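# Back into the free wall bay between carton stacks

## Task

Park the robot inside the empty bay at the wall that sits between the two carton stacks. The whole robot must be within the bay, with both arms and everything else folded in above the cart's footprint, and its forward (+x) direction must face squarely out into the room. Both stacks must stay intact, and no carton may finish beyond its floor tape. The robot must not tip over or end up leaning, as either fails the task. The result only counts if it holds without the robot actively keeping it that way.

## Robot and tools

ROBOT. A two-wheeled differential cart with casters at the rear, two SO101-type arms (left_arm, right_arm) and a head carrying head_camera on pan and tilt joints. Each hand has its own camera (left_wrist_camera, right_wrist_camera). The cart's footprint is 0.53 m across and spans x = -0.35 to 0.07 m in the base frame, so most of it lies behind the wheel axle. The arm pan axes are vertical, at x = -0.060 and y = +0.155 (left) or -0.155 m (right). Shoulders sit about 0.89 m above the floor. A hand's fixed-jaw tip can get roughly 0.44 m from its pan axis and no lower than about 0.55 m off the floor.

FRAMES. Base frame: origin on the floor midway between the drive wheels, x ahead, y to the left, z up. The left_hand and right_hand readings are the fixed-jaw tip positions in this frame. The odometry frame equals the base frame as it stood when the scene began. base_odometry comes from wheel rotation only, so slipping looks like motion. Its heading grows to the left and wraps within -3.142..3.142.

execute_actions. Arguments: "actions", a list holding one action or none (an empty list only reports state and pictures), and optional "cameras", a list of head_camera, left_wrist_camera, right_wrist_camera or "all". Omitting it, null or ["all"] gives every camera, and [] gives none. An action may contain "base", "joints" or both, and they start together. "base" holds exactly one relative command. {"translate_m": d} drives straight d metres, positive forward, -1.4 to 1.4. {"rotate_rad": d} spins in place d radians, positive counter-clockwise seen from above, -3.2 to 3.2. The cart cannot slide sideways. Base moves are measured from where the latest state report put the base. "joints" maps joint names to absolute target angles in radians. Ranges: head_pan_rad -3.2..3.2 (0 ahead, + left); head_tilt_rad -0.76..1.45 (0 level, + down); shoulder_pan -1.919..1.919; shoulder_lift -1.745..1.745; elbow_flex -1.69..1.58; wrist_flex -1.658..1.658; wrist_roll -2.743..2.841; gripper 0..1.919. The prefix is left_arm_ or right_arm_. A joint left out keeps chasing its earlier target. Unknown keys or out-of-range numbers cause the whole call to be rejected with no motion. An action runs at most 15 s. Top speeds are 0.20 m/s and 0.8 rad/s for the base and about 1.3 to 2 rad/s for arm joints.

wait: "seconds" 0 to 10. It commands nothing new and returns the same kind of report. zoom_image: "camera" and "region" [x0, y0, x1, y1] in pixels of that camera's latest full picture (644x476, origin top-left), at most 504x504. read_manual: only returns licence text. finished_scene: "scene", the current scene's number. It ends the scene permanently after the last command has been held, and reports success.

JOINT CONVENTIONS. Pan: at 0 the left arm points left and the right arm right. Positive is clockwise from above, so forward is +1.571 (left) or -1.571 (right). Bend: with lift, elbow and wrist_flex all 0, the upper arm stands nearly upright (tilted 0.24 rad outward) and the forearm and fingers are level. Positive values bend downward, and the three together give how far the fingers dip below horizontal. Wrist_roll -1.522 puts the fixed jaw on the left when looking outward, 1.619 on the right, and 0.049 puts the jaws in the arm's plane. Gripper opening is 0.003 m at 0 and 0.106 m at 1.919.

STOWING. The folded pose for left_arm is shoulder_pan -1.75, shoulder_lift 0.05, elbow_flex 1.35, wrist_flex -1.55, wrist_roll -1.52. right_arm is the same except shoulder_pan 1.75. Fold in two steps: wrist_flex and wrist_roll first, then pan, lift and elbow. Doing it all at once, or unfolding the wrists first, can jam a hand against the cart. Stowed, a spin in place needs a free circle of 0.44 m radius about the origin. Since the rear overhangs, reversing or turning close to furniture can snag it and topple the robot.

REPORT LINES. base_status and joint_status describe the last accepted action. "done" for the base means the wheels turned the commanded amount, slip included. "off_target" means it settled short and may still be pushing. "time_out" means the target was dropped and it holds in place. "joint command not followed" (with a "cause:" line) means a self-collision check refused that arm's targets, and those joints show "not_followed". The refused targets may be retried later. on_its_own lists motion you did not command. "limit_stop_at_motor_heat", MOTOR HOT and OVER-TEMPERATURE FAULT concern heating. A stop in one call skips your remaining motion calls in that reply.

CAUTIONS. A joint kept more than about 0.30 rad from its target for about 2 s trips to weak torque. To relieve it, set its target to its current reading, or after it settles, 0.2 rad the opposite way. Loaded joints sag below their targets. Never let the arms strike or press on each other. Avoid pushing on the carton stacks or pulling on anything, since that can tip the cart. Before finishing, check the pictures to confirm the cart is square to the wall, the arms are stowed, and the stacks are undisturbed.

Each tool is called after "Request:" by a JSON object that holds its "name" and its "arguments", one argument or row to a line.

## Session

Request:
{"name": "execute_actions", "arguments": {
  "actions": []
}}

Scene clock: 0.00 s.
base_odometry: x=+0.000 y=+0.000 heading=+0.000 (m, m, rad; odometry frame)
base_status: not commanded
joint_positions: head_pan_rad=-0.010 head_tilt_rad=+0.007 left_arm_shoulder_pan_rad=-1.774 left_arm_shoulder_lift_rad=+0.020 left_arm_elbow_flex_rad=+1.320 left_arm_wrist_flex_rad=-1.444 left_arm_wrist_roll_rad=-1.518 left_arm_gripper_rad=+1.920 right_arm_shoulder_pan_rad=+1.753 right_arm_shoulder_lift_rad=+0.052 right_arm_elbow_flex_rad=+1.364 right_arm_wrist_flex_rad=-1.611 right_arm_wrist_roll_rad=-1.553 right_arm_gripper_rad=+1.920
joint_status: not commanded
left_hand: x=-0.3095 y=+0.0957 z=+0.8923 quat_wxyz=(-0.074, -0.666, -0.069, +0.739) (m; base frame)
right_hand: x=-0.3050 y=-0.1178 z=+0.9037 quat_wxyz=(-0.058, +0.631, -0.067, -0.771) (m; base frame)
pictures: head_camera, left_wrist_camera, right_wrist_camera
Images, in order (width x height): head_camera 644x476, left_wrist_camera 644x476, right_wrist_camera 644x476.

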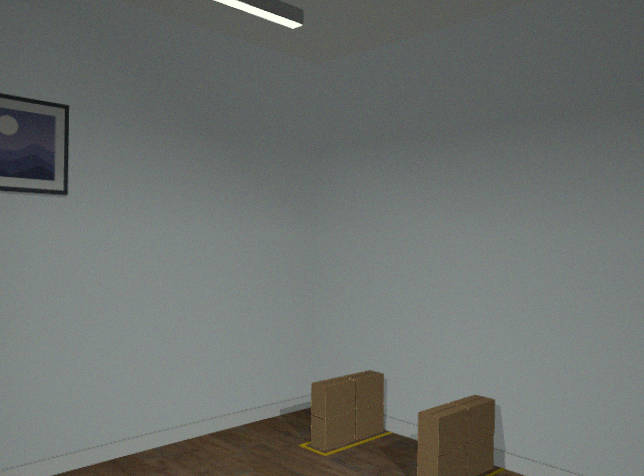

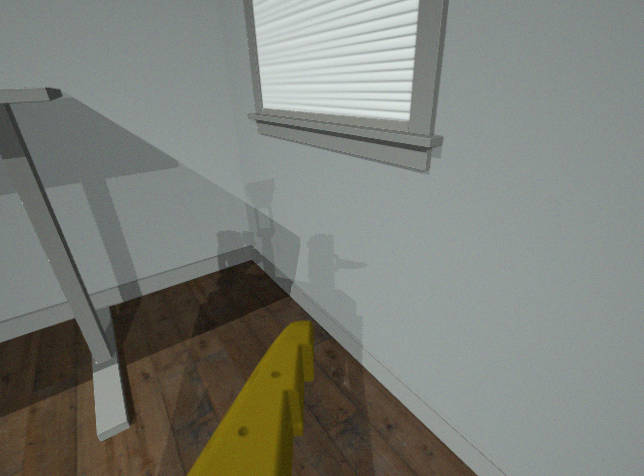

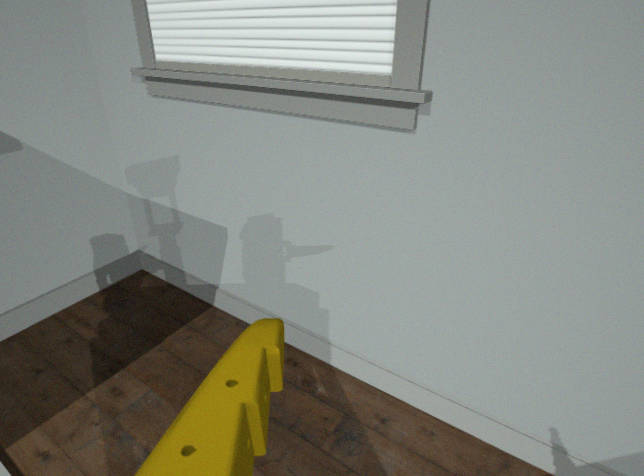

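Request:
{"name": "execute_actions", "arguments": {
  "actions": [
    {"joints":{"head_tilt_rad":0.5,"head_pan_rad":-0.15,"left_arm_gripper_rad":0.05,"right_arm_gripper_rad":0.05}}
  ]
}}

Scene clock: 1.87 s.
base_odometry: x=+0.000 y=+0.000 heading=+0.000 (m, m, rad; odometry frame)
base_status: not commanded
joint_positions: head_pan_rad=-0.140 head_tilt_rad=+0.494 left_arm_shoulder_pan_rad=-1.774 left_arm_shoulder_lift_rad=+0.020 left_arm_elbow_flex_rad=+1.320 left_arm_wrist_flex_rad=-1.444 left_arm_wrist_roll_rad=-1.518 left_arm_gripper_rad=+0.060 right_arm_shoulder_pan_rad=+1.753 right_arm_shoulder_lift_rad=+0.052 right_arm_elbow_flex_rad=+1.364 right_arm_wrist_flex_rad=-1.611 right_arm_wrist_roll_rad=-1.553 right_arm_gripper_rad=+0.061
joint_status: all done
left_hand: x=-0.3095 y=+0.0957 z=+0.8923 quat_wxyz=(-0.074, -0.666, -0.069, +0.739) (m; base frame)
right_hand: x=-0.3050 y=-0.1178 z=+0.9037 quat_wxyz=(-0.058, +0.631, -0.067, -0.771) (m; base frame)
pictures: head_camera, left_wrist_camera, right_wrist_camera
camera_calibration (this result's frames):
head_camera: T_world_to_cam=[[-0.123174, -0.992385, -0.000739264, -0.0027245], [-0.451985, 0.056763, -0.890217, 1.0533], [0.88348, -0.109317, -0.455535, 0.55161], [0, 0, 0, 1]] pos_world=[-0.0115945, -0.00219201, 1.18894]
Images, in order (width x height): head_camera 644x476, left_wrist_camera 644x476, right_wrist_camera 644x476.

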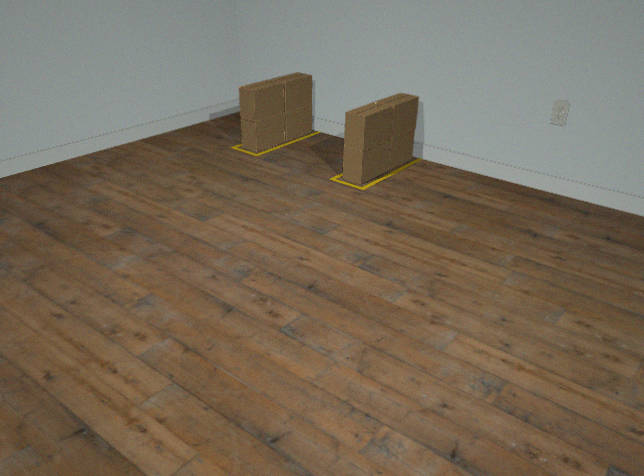

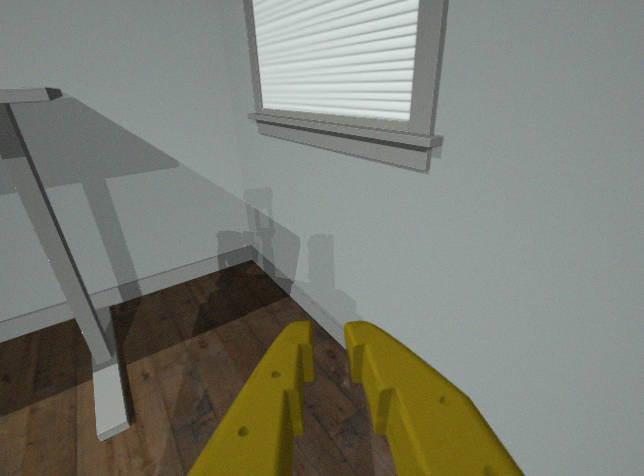

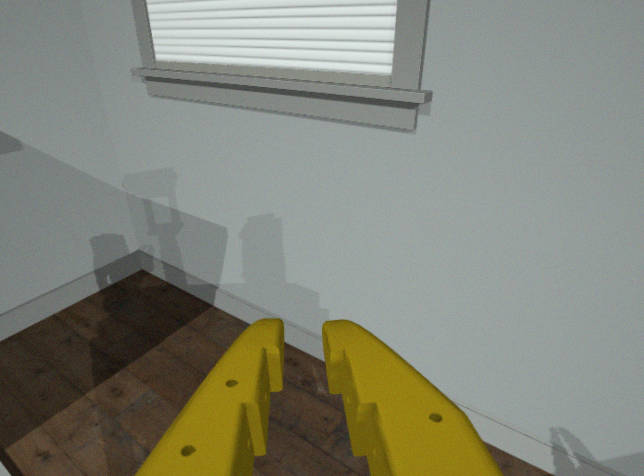

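Request:
{"name": "execute_actions", "arguments": {
  "actions": [
    {"base":{"rotate_rad":0.163},"joints":{"head_pan_rad":-0.4}}
  ],
  "cameras": ["head_camera"]
}}

Request:
{"name": "execute_actions", "arguments": {
  "actions": [
    {"base":{"translate_m":1.4}}
  ],
  "cameras": ["head_camera"]
}}

Scene clock: 4.23 s.
base_odometry: x=+0.001 y=+0.000 heading=+0.160 (m, m, rad; odometry frame)
base_status: done
joint_positions: head_pan_rad=-0.390 head_tilt_rad=+0.494 left_arm_shoulder_pan_rad=-1.774 left_arm_shoulder_lift_rad=+0.020 left_arm_elbow_flex_rad=+1.320 left_arm_wrist_flex_rad=-1.444 left_arm_wrist_roll_rad=-1.518 left_arm_gripper_rad=+0.058 right_arm_shoulder_pan_rad=+1.753 right_arm_shoulder_lift_rad=+0.052 right_arm_elbow_flex_rad=+1.364 right_arm_wrist_flex_rad=-1.611 right_arm_wrist_roll_rad=-1.553 right_arm_gripper_rad=+0.060
joint_status: all done
left_hand: x=-0.3095 y=+0.0957 z=+0.8923 quat_wxyz=(-0.074, -0.666, -0.069, +0.739) (m; base frame)
right_hand: x=-0.3050 y=-0.1178 z=+0.9037 quat_wxyz=(-0.058, +0.631, -0.067, -0.771) (m; base frame)
pictures: head_camera
camera_calibration (this result's frames):
head_camera: T_world_to_cam=[[-0.364875, -0.931056, -0.000740106, -0.0140835], [-0.423931, 0.166843, -0.890194, 1.05459], [0.828944, -0.324496, -0.455581, 0.549099], [0, 0, 0, 1]] pos_world=[-0.0132358, -0.0108845, 1.18894]
Images, in order (width x height): head_camera 644x476.

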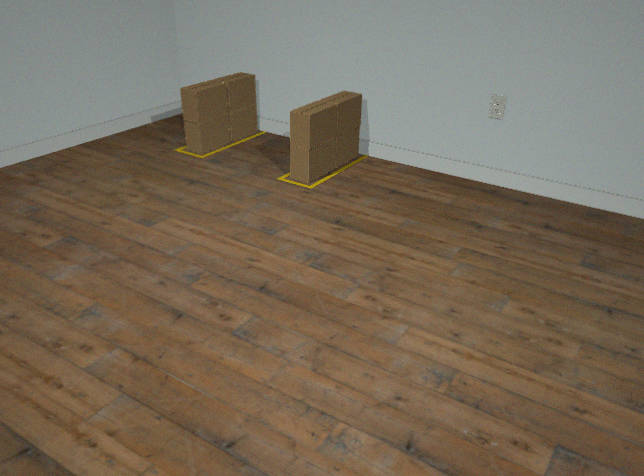

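Scene clock: 12.00 s.
base_odometry: x=+1.383 y=+0.222 heading=+0.156 (m, m, rad; odometry frame)
base_status: done
joint_positions: head_pan_rad=-0.390 head_tilt_rad=+0.494 left_arm_shoulder_pan_rad=-1.774 left_arm_shoulder_lift_rad=+0.020 left_arm_elbow_flex_rad=+1.320 left_arm_wrist_flex_rad=-1.444 left_arm_wrist_roll_rad=-1.518 left_arm_gripper_rad=+0.058 right_arm_shoulder_pan_rad=+1.753 right_arm_shoulder_lift_rad=+0.052 right_arm_elbow_flex_rad=+1.364 right_arm_wrist_flex_rad=-1.611 right_arm_wrist_roll_rad=-1.553 right_arm_gripper_rad=+0.060
joint_status: not commanded
left_hand: x=-0.3095 y=+0.0957 z=+0.8923 quat_wxyz=(-0.074, -0.666, -0.069, +0.739) (m; base frame)
right_hand: x=-0.3050 y=-0.1178 z=+0.9037 quat_wxyz=(-0.058, +0.631, -0.067, -0.771) (m; base frame)
pictures: head_camera
camera_calibration (this result's frames):
head_camera: T_world_to_cam=[[-0.364994, -0.93101, -0.00074326, -0.0140855], [-0.424067, 0.166962, -0.890107, 1.05449], [0.828822, -0.324569, -0.455751, 0.549289], [0, 0, 0, 1]] pos_world=[-0.0132305, -0.0108915, 1.18894]
Images, in order (width x height): head_camera 644x476.

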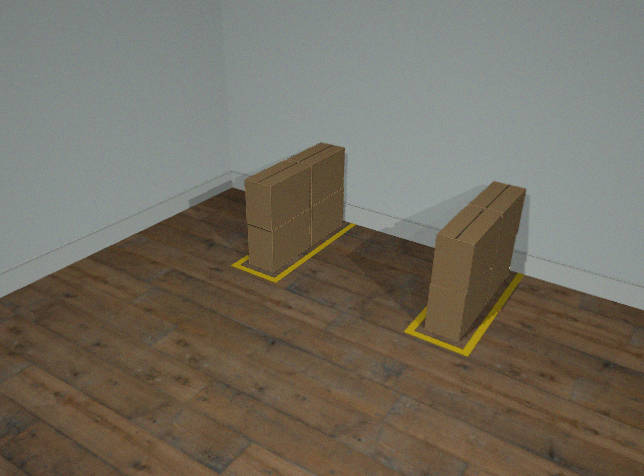

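Request:
{"name": "execute_actions", "arguments": {
  "actions": [
    {"base":{"translate_m":1.176}}
  ],
  "cameras": []
}}

Request:
{"name": "execute_actions", "arguments": {
  "actions": [
    {"base":{"rotate_rad":2.152},"joints":{"head_pan_rad":-3.14,"head_tilt_rad":0.75}}
  ]
}}

Scene clock: 21.30 s.
base_odometry: x=+2.546 y=+0.400 heading=+0.151 (m, m, rad; odometry frame)
base_status: done
joint_positions: head_pan_rad=-0.390 head_tilt_rad=+0.494 left_arm_shoulder_pan_rad=-1.774 left_arm_shoulder_lift_rad=+0.020 left_arm_elbow_flex_rad=+1.320 left_arm_wrist_flex_rad=-1.444 left_arm_wrist_roll_rad=-1.518 left_arm_gripper_rad=+0.058 right_arm_shoulder_pan_rad=+1.753 right_arm_shoulder_lift_rad=+0.052 right_arm_elbow_flex_rad=+1.364 right_arm_wrist_flex_rad=-1.611 right_arm_wrist_roll_rad=-1.553 right_arm_gripper_rad=+0.060
joint_status: not commanded
left_hand: x=-0.3095 y=+0.0957 z=+0.8923 quat_wxyz=(-0.074, -0.666, -0.069, +0.739) (m; base frame)
right_hand: x=-0.3050 y=-0.1178 z=+0.9037 quat_wxyz=(-0.058, +0.631, -0.067, -0.771) (m; base frame)
pictures: none
No camera images: the call's "cameras" was empty. Leave "cameras" out to get every camera's image.

Scene clock: 24.67 s.
base_odometry: x=+2.545 y=+0.400 heading=+2.302 (m, m, rad; odometry frame)
base_status: done
joint_positions: head_pan_rad=-3.130 head_tilt_rad=+0.744 left_arm_shoulder_pan_rad=-1.774 left_arm_shoulder_lift_rad=+0.020 left_arm_elbow_flex_rad=+1.320 left_arm_wrist_flex_rad=-1.444 left_arm_wrist_roll_rad=-1.518 left_arm_gripper_rad=+0.058 right_arm_shoulder_pan_rad=+1.753 right_arm_shoulder_lift_rad=+0.052 right_arm_elbow_flex_rad=+1.364 right_arm_wrist_flex_rad=-1.611 right_arm_wrist_roll_rad=-1.553 right_arm_gripper_rad=+0.060
joint_status: all done
left_hand: x=-0.3095 y=+0.0957 z=+0.8923 quat_wxyz=(-0.074, -0.666, -0.069, +0.739) (m; base frame)
right_hand: x=-0.3050 y=-0.1178 z=+0.9037 quat_wxyz=(-0.058, +0.631, -0.067, -0.771) (m; base frame)
pictures: head_camera, left_wrist_camera, right_wrist_camera
camera_calibration (this result's frames):
head_camera: T_world_to_cam=[[-0.0273533, 0.999614, -0.00481422, 0.00646931], [0.662067, 0.014508, -0.749304, 0.943472], [-0.748945, -0.0236833, -0.662208, 0.712766], [0, 0, 0, 1]] pos_world=[-0.0906414, -0.00327407, 1.17898]
Images, in order (width x height): head_camera 644x476, left_wrist_camera 644x476, right_wrist_camera 644x476.

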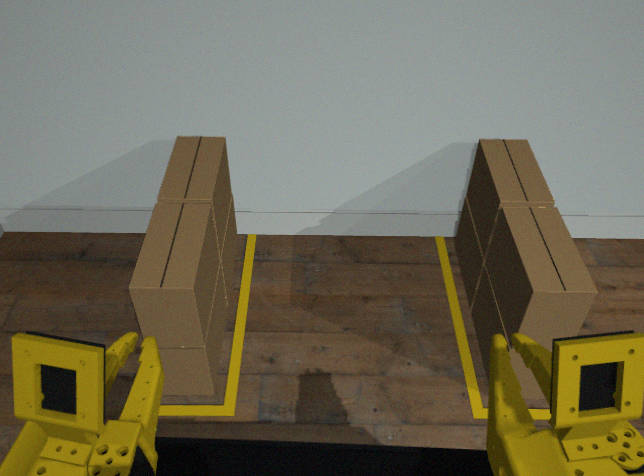

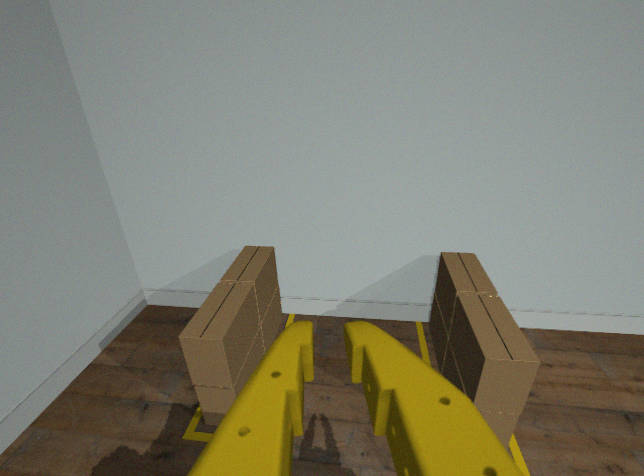

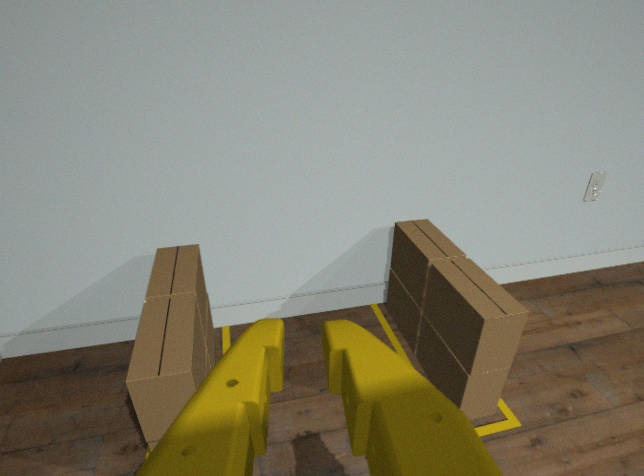

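Request:
{"name": "execute_actions", "arguments": {
  "actions": [
    {"base":{"rotate_rad":-0.155},"joints":{"head_tilt_rad":0.95}}
  ],
  "cameras": []
}}

Request:
{"name": "execute_actions", "arguments": {
  "actions": [
    {"base":{"translate_m":-0.35}}
  ],
  "cameras": []
}}

Request:
{"name": "execute_actions", "arguments": {
  "actions": [
    {"base":{"rotate_rad":0.172}}
  ]
}}

Scene clock: 27.73 s.
base_odometry: x=+2.545 y=+0.399 heading=+2.147 (m, m, rad; odometry frame)
base_status: done
joint_positions: head_pan_rad=-3.130 head_tilt_rad=+0.945 left_arm_shoulder_pan_rad=-1.774 left_arm_shoulder_lift_rad=+0.020 left_arm_elbow_flex_rad=+1.320 left_arm_wrist_flex_rad=-1.444 left_arm_wrist_roll_rad=-1.518 left_arm_gripper_rad=+0.058 right_arm_shoulder_pan_rad=+1.753 right_arm_shoulder_lift_rad=+0.052 right_arm_elbow_flex_rad=+1.364 right_arm_wrist_flex_rad=-1.611 right_arm_wrist_roll_rad=-1.553 right_arm_gripper_rad=+0.060
joint_status: all done
left_hand: x=-0.3095 y=+0.0957 z=+0.8923 quat_wxyz=(-0.074, -0.666, -0.069, +0.739) (m; base frame)
right_hand: x=-0.3050 y=-0.1178 z=+0.9037 quat_wxyz=(-0.058, +0.631, -0.067, -0.771) (m; base frame)
pictures: none
No camera images: the call's "cameras" was empty. Leave "cameras" out to get every camera's image.

Scene clock: 30.43 s.
base_odometry: x=+2.738 y=+0.107 heading=+2.153 (m, m, rad; odometry frame)
base_status: done
joint_positions: head_pan_rad=-3.130 head_tilt_rad=+0.945 left_arm_shoulder_pan_rad=-1.774 left_arm_shoulder_lift_rad=+0.020 left_arm_elbow_flex_rad=+1.320 left_arm_wrist_flex_rad=-1.444 left_arm_wrist_roll_rad=-1.518 left_arm_gripper_rad=+0.058 right_arm_shoulder_pan_rad=+1.753 right_arm_shoulder_lift_rad=+0.052 right_arm_elbow_flex_rad=+1.364 right_arm_wrist_flex_rad=-1.611 right_arm_wrist_roll_rad=-1.553 right_arm_gripper_rad=+0.060
joint_status: not commanded
left_hand: x=-0.3095 y=+0.0957 z=+0.8923 quat_wxyz=(-0.074, -0.666, -0.069, +0.739) (m; base frame)
right_hand: x=-0.3050 y=-0.1178 z=+0.9037 quat_wxyz=(-0.058, +0.631, -0.067, -0.771) (m; base frame)
pictures: none
No camera images: the call's "cameras" was empty. Leave "cameras" out to get every camera's image.

Scene clock: 31.33 s.
base_odometry: x=+2.738 y=+0.106 heading=+2.324 (m, m, rad; odometry frame)
base_status: done
joint_positions: head_pan_rad=-3.130 head_tilt_rad=+0.945 left_arm_shoulder_pan_rad=-1.774 left_arm_shoulder_lift_rad=+0.020 left_arm_elbow_flex_rad=+1.320 left_arm_wrist_flex_rad=-1.444 left_arm_wrist_roll_rad=-1.518 left_arm_gripper_rad=+0.058 right_arm_shoulder_pan_rad=+1.753 right_arm_shoulder_lift_rad=+0.052 right_arm_elbow_flex_rad=+1.364 right_arm_wrist_flex_rad=-1.611 right_arm_wrist_roll_rad=-1.553 right_arm_gripper_rad=+0.060
joint_status: not commanded
left_hand: x=-0.3095 y=+0.0957 z=+0.8923 quat_wxyz=(-0.074, -0.666, -0.069, +0.739) (m; base frame)
right_hand: x=-0.3050 y=-0.1178 z=+0.9037 quat_wxyz=(-0.058, +0.631, -0.067, -0.771) (m; base frame)
pictures: head_camera, left_wrist_camera, right_wrist_camera
camera_calibration (this result's frames):
head_camera: T_world_to_cam=[[-0.0258374, 0.999635, -0.00786722, 0.0100546], [0.798054, 0.0158864, -0.602377, 0.780749], [-0.602032, -0.0218423, -0.798173, 0.876167], [0, 0, 0, 1]] pos_world=[-0.0953399, -0.00331669, 1.16972]
Images, in order (width x height): head_camera 644x476, left_wrist_camera 644x476, right_wrist_camera 644x476.

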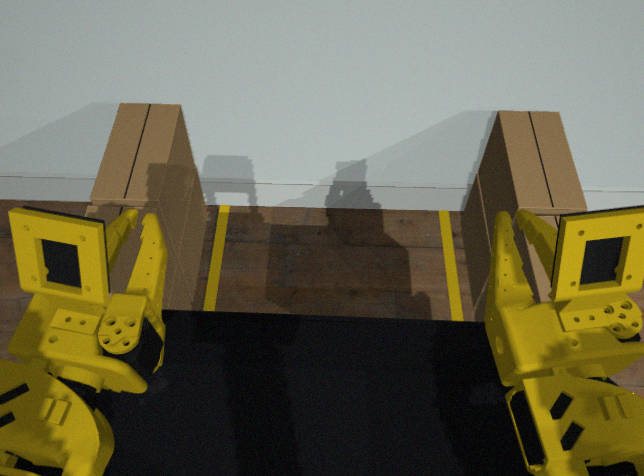

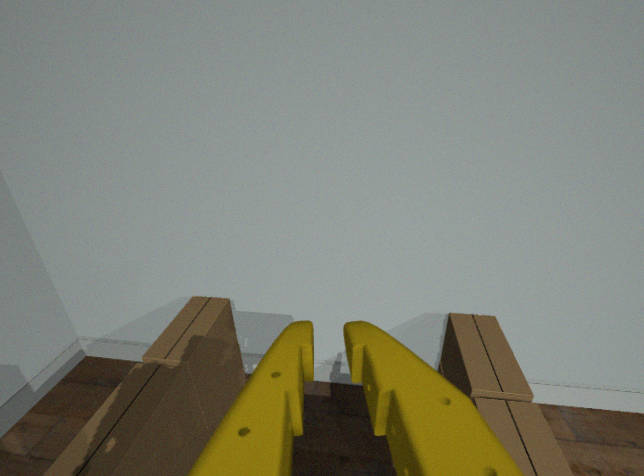

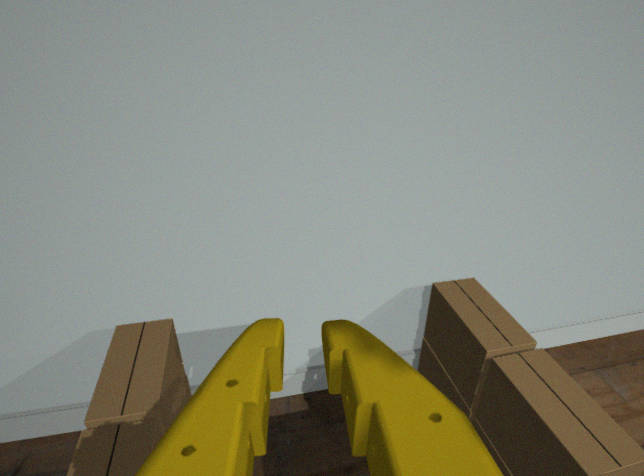

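Request:
{"name": "zoom_image", "arguments": {
  "camera": "head_camera",
  "region": [140,170,520,340]
}}

Region (140, 170, 520, 340) of head_camera's 644x476 image, scaled by 1.326; it fills the top 225 rows of this view, and the rest is white.

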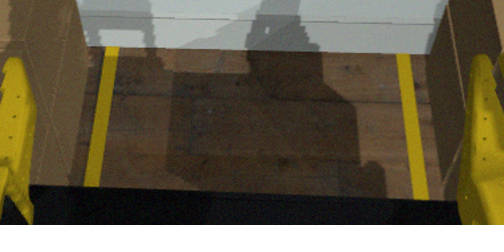

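Request:
{"name": "execute_actions", "arguments": {
  "actions": [
    {"base":{"rotate_rad":0.012}}
  ],
  "cameras": []
}}

Request:
{"name": "execute_actions", "arguments": {
  "actions": [
    {"base":{"translate_m":-0.33},"joints":{"head_tilt_rad":0.75}}
  ]
}}

Scene clock: 34.07 s.
base_odometry: x=+2.739 y=+0.105 heading=+2.332 (m, m, rad; odometry frame)
base_status: done
joint_positions: head_pan_rad=-3.130 head_tilt_rad=+0.945 left_arm_shoulder_pan_rad=-1.774 left_arm_shoulder_lift_rad=+0.020 left_arm_elbow_flex_rad=+1.320 left_arm_wrist_flex_rad=-1.444 left_arm_wrist_roll_rad=-1.518 left_arm_gripper_rad=+0.058 right_arm_shoulder_pan_rad=+1.753 right_arm_shoulder_lift_rad=+0.052 right_arm_elbow_flex_rad=+1.364 right_arm_wrist_flex_rad=-1.611 right_arm_wrist_roll_rad=-1.553 right_arm_gripper_rad=+0.060
joint_status: not commanded
left_hand: x=-0.3095 y=+0.0957 z=+0.8923 quat_wxyz=(-0.074, -0.666, -0.069, +0.739) (m; base frame)
right_hand: x=-0.3050 y=-0.1178 z=+0.9037 quat_wxyz=(-0.058, +0.631, -0.067, -0.771) (m; base frame)
pictures: none
No camera images: the call's "cameras" was empty. Leave "cameras" out to get every camera's image.

Scene clock: 36.50 s.
base_odometry: x=+2.968 y=-0.133 heading=+2.337 (m, m, rad; odometry frame)
base_status: done
joint_positions: head_pan_rad=-3.130 head_tilt_rad=+0.764 left_arm_shoulder_pan_rad=-1.774 left_arm_shoulder_lift_rad=+0.020 left_arm_elbow_flex_rad=+1.320 left_arm_wrist_flex_rad=-1.444 left_arm_wrist_roll_rad=-1.518 left_arm_gripper_rad=+0.058 right_arm_shoulder_pan_rad=+1.753 right_arm_shoulder_lift_rad=+0.052 right_arm_elbow_flex_rad=+1.364 right_arm_wrist_flex_rad=-1.611 right_arm_wrist_roll_rad=-1.553 right_arm_gripper_rad=+0.060
joint_status: all done
left_hand: x=-0.3095 y=+0.0957 z=+0.8923 quat_wxyz=(-0.074, -0.666, -0.069, +0.739) (m; base frame)
right_hand: x=-0.3050 y=-0.1178 z=+0.9037 quat_wxyz=(-0.058, +0.631, -0.067, -0.771) (m; base frame)
pictures: head_camera, left_wrist_camera, right_wrist_camera
camera_calibration (this result's frames):
head_camera: T_world_to_cam=[[-0.0270138, 0.999622, -0.00512888, 0.00684745], [0.676896, 0.0145165, -0.735936, 0.928782], [-0.735583, -0.0233521, -0.677032, 0.730456], [0, 0, 0, 1]] pos_world=[-0.091192, -0.00326979, 1.1781]
Images, in order (width x height): head_camera 644x476, left_wrist_camera 644x476, right_wrist_camera 644x476.

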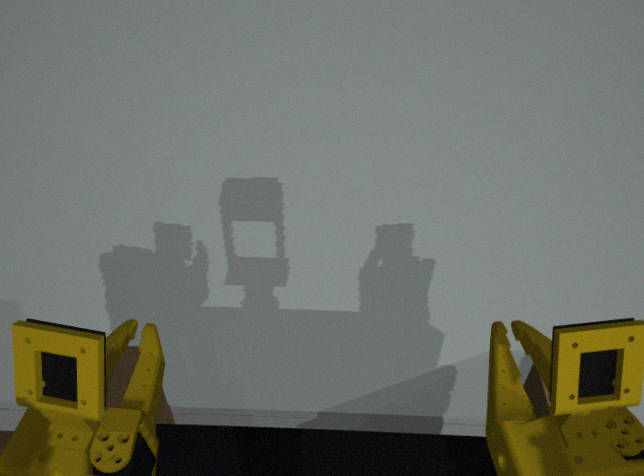

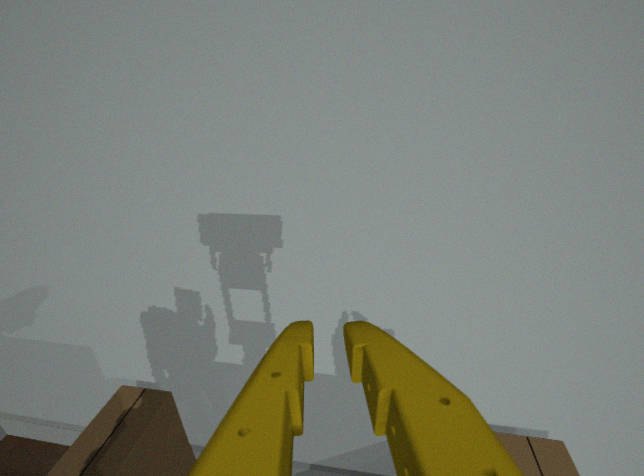

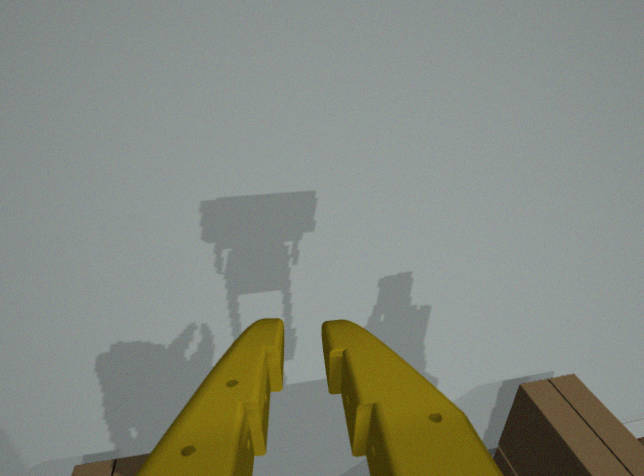

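Parallel. Continue, looking forward and down.

Request:
{"name": "execute_actions", "arguments": {
  "actions": [
    {"base":{"translate_m":-0.33},"joints":{"head_tilt_rad":1.2,"head_pan_rad":0}}
  ],
  "cameras": ["head_camera"]
}}

Scene clock: 39.87 s.
base_odometry: x=+3.197 y=-0.370 heading=+2.340 (m, m, rad; odometry frame)
base_status: done
joint_positions: head_pan_rad=-0.010 head_tilt_rad=+1.195 left_arm_shoulder_pan_rad=-1.774 left_arm_shoulder_lift_rad=+0.020 left_arm_elbow_flex_rad=+1.320 left_arm_wrist_flex_rad=-1.444 left_arm_wrist_roll_rad=-1.518 left_arm_gripper_rad=+0.058 right_arm_shoulder_pan_rad=+1.753 right_arm_shoulder_lift_rad=+0.052 right_arm_elbow_flex_rad=+1.364 right_arm_wrist_flex_rad=-1.611 right_arm_wrist_roll_rad=-1.553 right_arm_gripper_rad=+0.060
joint_status: all done
left_hand: x=-0.3095 y=+0.0957 z=+0.8923 quat_wxyz=(-0.074, -0.666, -0.069, +0.739) (m; base frame)
right_hand: x=-0.3050 y=-0.1178 z=+0.9037 quat_wxyz=(-0.058, +0.631, -0.067, -0.771) (m; base frame)
pictures: head_camera
camera_calibration (this result's frames):
head_camera: T_world_to_cam=[[0.00213356, -0.999935, -0.0112209, 0.0152293], [-0.922497, 0.0023632, -0.385997, 0.450831], [0.385999, 0.0111748, -0.922432, 1.06563], [0, 0, 0, 1]] pos_world=[0.00452755, 0.00225475, 1.15716]
Images, in order (width x height): head_camera 644x476.

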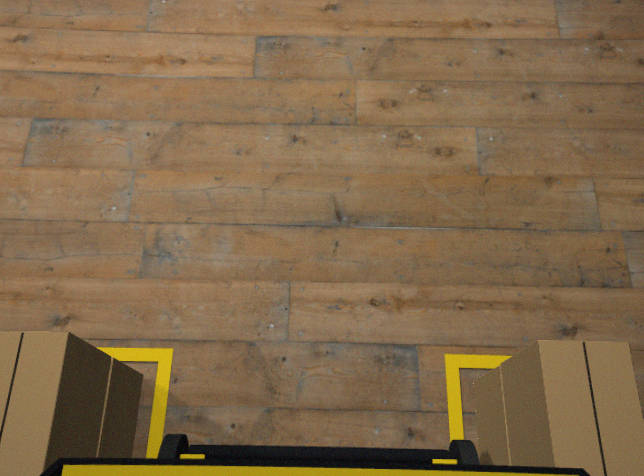

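Request:
{"name": "execute_actions", "arguments": {
  "actions": [
    {"base":{"translate_m":0.26}}
  ],
  "cameras": []
}}

Request:
{"name": "execute_actions", "arguments": {
  "actions": [
    {"base":{"rotate_rad":-0.075}}
  ],
  "cameras": []
}}

Request:
{"name": "execute_actions", "arguments": {
  "actions": [
    {"base":{"translate_m":-0.23}}
  ],
  "cameras": []
}}

Request:
{"name": "execute_actions", "arguments": {
  "actions": [
    {"base":{"rotate_rad":0.072}}
  ]
}}

Scene clock: 43.90 s.
base_odometry: x=+3.017 y=-0.184 heading=+2.340 (m, m, rad; odometry frame)
base_status: done
joint_positions: head_pan_rad=-0.010 head_tilt_rad=+1.195 left_arm_shoulder_pan_rad=-1.774 left_arm_shoulder_lift_rad=+0.020 left_arm_elbow_flex_rad=+1.320 left_arm_wrist_flex_rad=-1.444 left_arm_wrist_roll_rad=-1.518 left_arm_gripper_rad=+0.058 right_arm_shoulder_pan_rad=+1.753 right_arm_shoulder_lift_rad=+0.052 right_arm_elbow_flex_rad=+1.364 right_arm_wrist_flex_rad=-1.611 right_arm_wrist_roll_rad=-1.553 right_arm_gripper_rad=+0.060
joint_status: not commanded
left_hand: x=-0.3095 y=+0.0957 z=+0.8923 quat_wxyz=(-0.074, -0.666, -0.069, +0.739) (m; base frame)
right_hand: x=-0.3050 y=-0.1178 z=+0.9037 quat_wxyz=(-0.058, +0.631, -0.067, -0.771) (m; base frame)
pictures: none
No camera images: the call's "cameras" was empty. Leave "cameras" out to get every camera's image.

Scene clock: 44.73 s.
base_odometry: x=+3.017 y=-0.184 heading=+2.267 (m, m, rad; odometry frame)
base_status: done
joint_positions: head_pan_rad=-0.010 head_tilt_rad=+1.195 left_arm_shoulder_pan_rad=-1.774 left_arm_shoulder_lift_rad=+0.020 left_arm_elbow_flex_rad=+1.320 left_arm_wrist_flex_rad=-1.444 left_arm_wrist_roll_rad=-1.518 left_arm_gripper_rad=+0.058 right_arm_shoulder_pan_rad=+1.753 right_arm_shoulder_lift_rad=+0.052 right_arm_elbow_flex_rad=+1.364 right_arm_wrist_flex_rad=-1.611 right_arm_wrist_roll_rad=-1.553 right_arm_gripper_rad=+0.060
joint_status: not commanded
left_hand: x=-0.3095 y=+0.0957 z=+0.8923 quat_wxyz=(-0.074, -0.666, -0.069, +0.739) (m; base frame)
right_hand: x=-0.3050 y=-0.1178 z=+0.9037 quat_wxyz=(-0.058, +0.631, -0.067, -0.771) (m; base frame)
pictures: none
No camera images: the call's "cameras" was empty. Leave "cameras" out to get every camera's image.

Scene clock: 46.73 s.
base_odometry: x=+3.165 y=-0.361 heading=+2.268 (m, m, rad; odometry frame)
base_status: done
joint_positions: head_pan_rad=-0.010 head_tilt_rad=+1.195 left_arm_shoulder_pan_rad=-1.774 left_arm_shoulder_lift_rad=+0.020 left_arm_elbow_flex_rad=+1.320 left_arm_wrist_flex_rad=-1.444 left_arm_wrist_roll_rad=-1.518 left_arm_gripper_rad=+0.058 right_arm_shoulder_pan_rad=+1.753 right_arm_shoulder_lift_rad=+0.052 right_arm_elbow_flex_rad=+1.364 right_arm_wrist_flex_rad=-1.611 right_arm_wrist_roll_rad=-1.553 right_arm_gripper_rad=+0.060
joint_status: not commanded
left_hand: x=-0.3095 y=+0.0957 z=+0.8923 quat_wxyz=(-0.074, -0.666, -0.069, +0.739) (m; base frame)
right_hand: x=-0.3050 y=-0.1178 z=+0.9037 quat_wxyz=(-0.058, +0.631, -0.067, -0.771) (m; base frame)
pictures: none
No camera images: the call's "cameras" was empty. Leave "cameras" out to get every camera's image.

Scene clock: 47.53 s.
base_odometry: x=+3.166 y=-0.361 heading=+2.338 (m, m, rad; odometry frame)
base_status: done
joint_positions: head_pan_rad=-0.010 head_tilt_rad=+1.195 left_arm_shoulder_pan_rad=-1.774 left_arm_shoulder_lift_rad=+0.020 left_arm_elbow_flex_rad=+1.320 left_arm_wrist_flex_rad=-1.444 left_arm_wrist_roll_rad=-1.518 left_arm_gripper_rad=+0.058 right_arm_shoulder_pan_rad=+1.753 right_arm_shoulder_lift_rad=+0.052 right_arm_elbow_flex_rad=+1.364 right_arm_wrist_flex_rad=-1.611 right_arm_wrist_roll_rad=-1.553 right_arm_gripper_rad=+0.060
joint_status: not commanded
left_hand: x=-0.3095 y=+0.0957 z=+0.8923 quat_wxyz=(-0.074, -0.666, -0.069, +0.739) (m; base frame)
right_hand: x=-0.3050 y=-0.1178 z=+0.9037 quat_wxyz=(-0.058, +0.631, -0.067, -0.771) (m; base frame)
pictures: head_camera, left_wrist_camera, right_wrist_camera
camera_calibration (this result's frames):
head_camera: T_world_to_cam=[[0.00232924, -0.999934, -0.0112214, 0.015239], [-0.922511, 0.00218244, -0.385964, 0.450792], [0.385963, 0.0112508, -0.922446, 1.06564], [0, 0, 0, 1]] pos_world=[0.00452733, 0.00226485, 1.15716]
Images, in order (width x height): head_camera 644x476, left_wrist_camera 644x476, right_wrist_camera 644x476.

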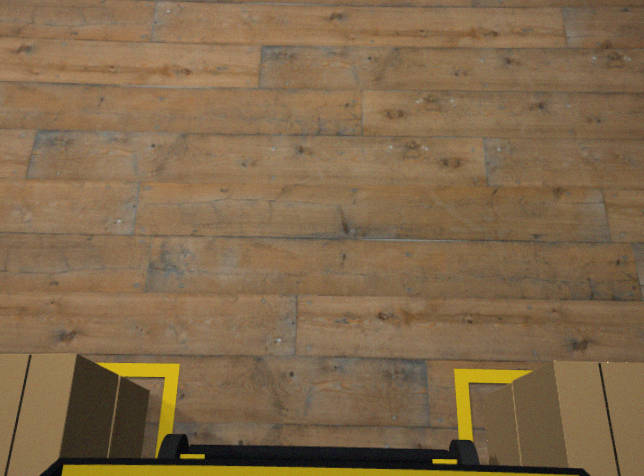

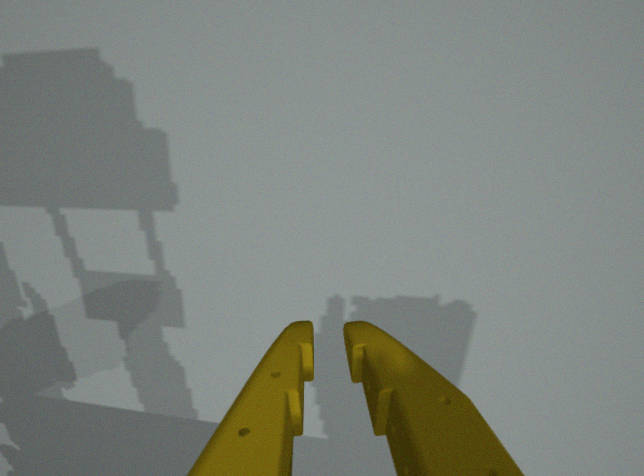

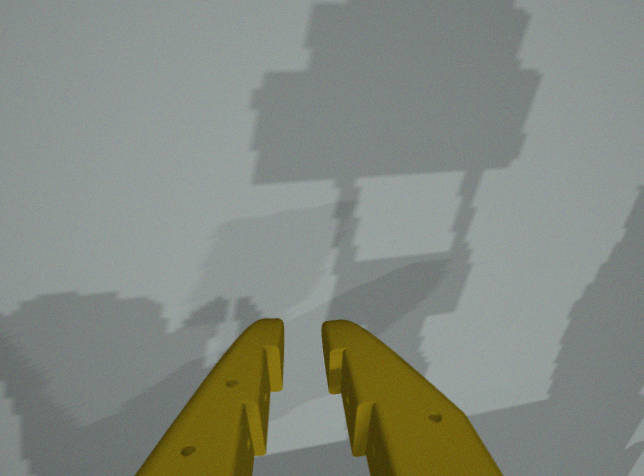

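Request:
{"name": "finished_scene", "arguments": {
  "scene": 1
}}

The scene is finished: the task was done.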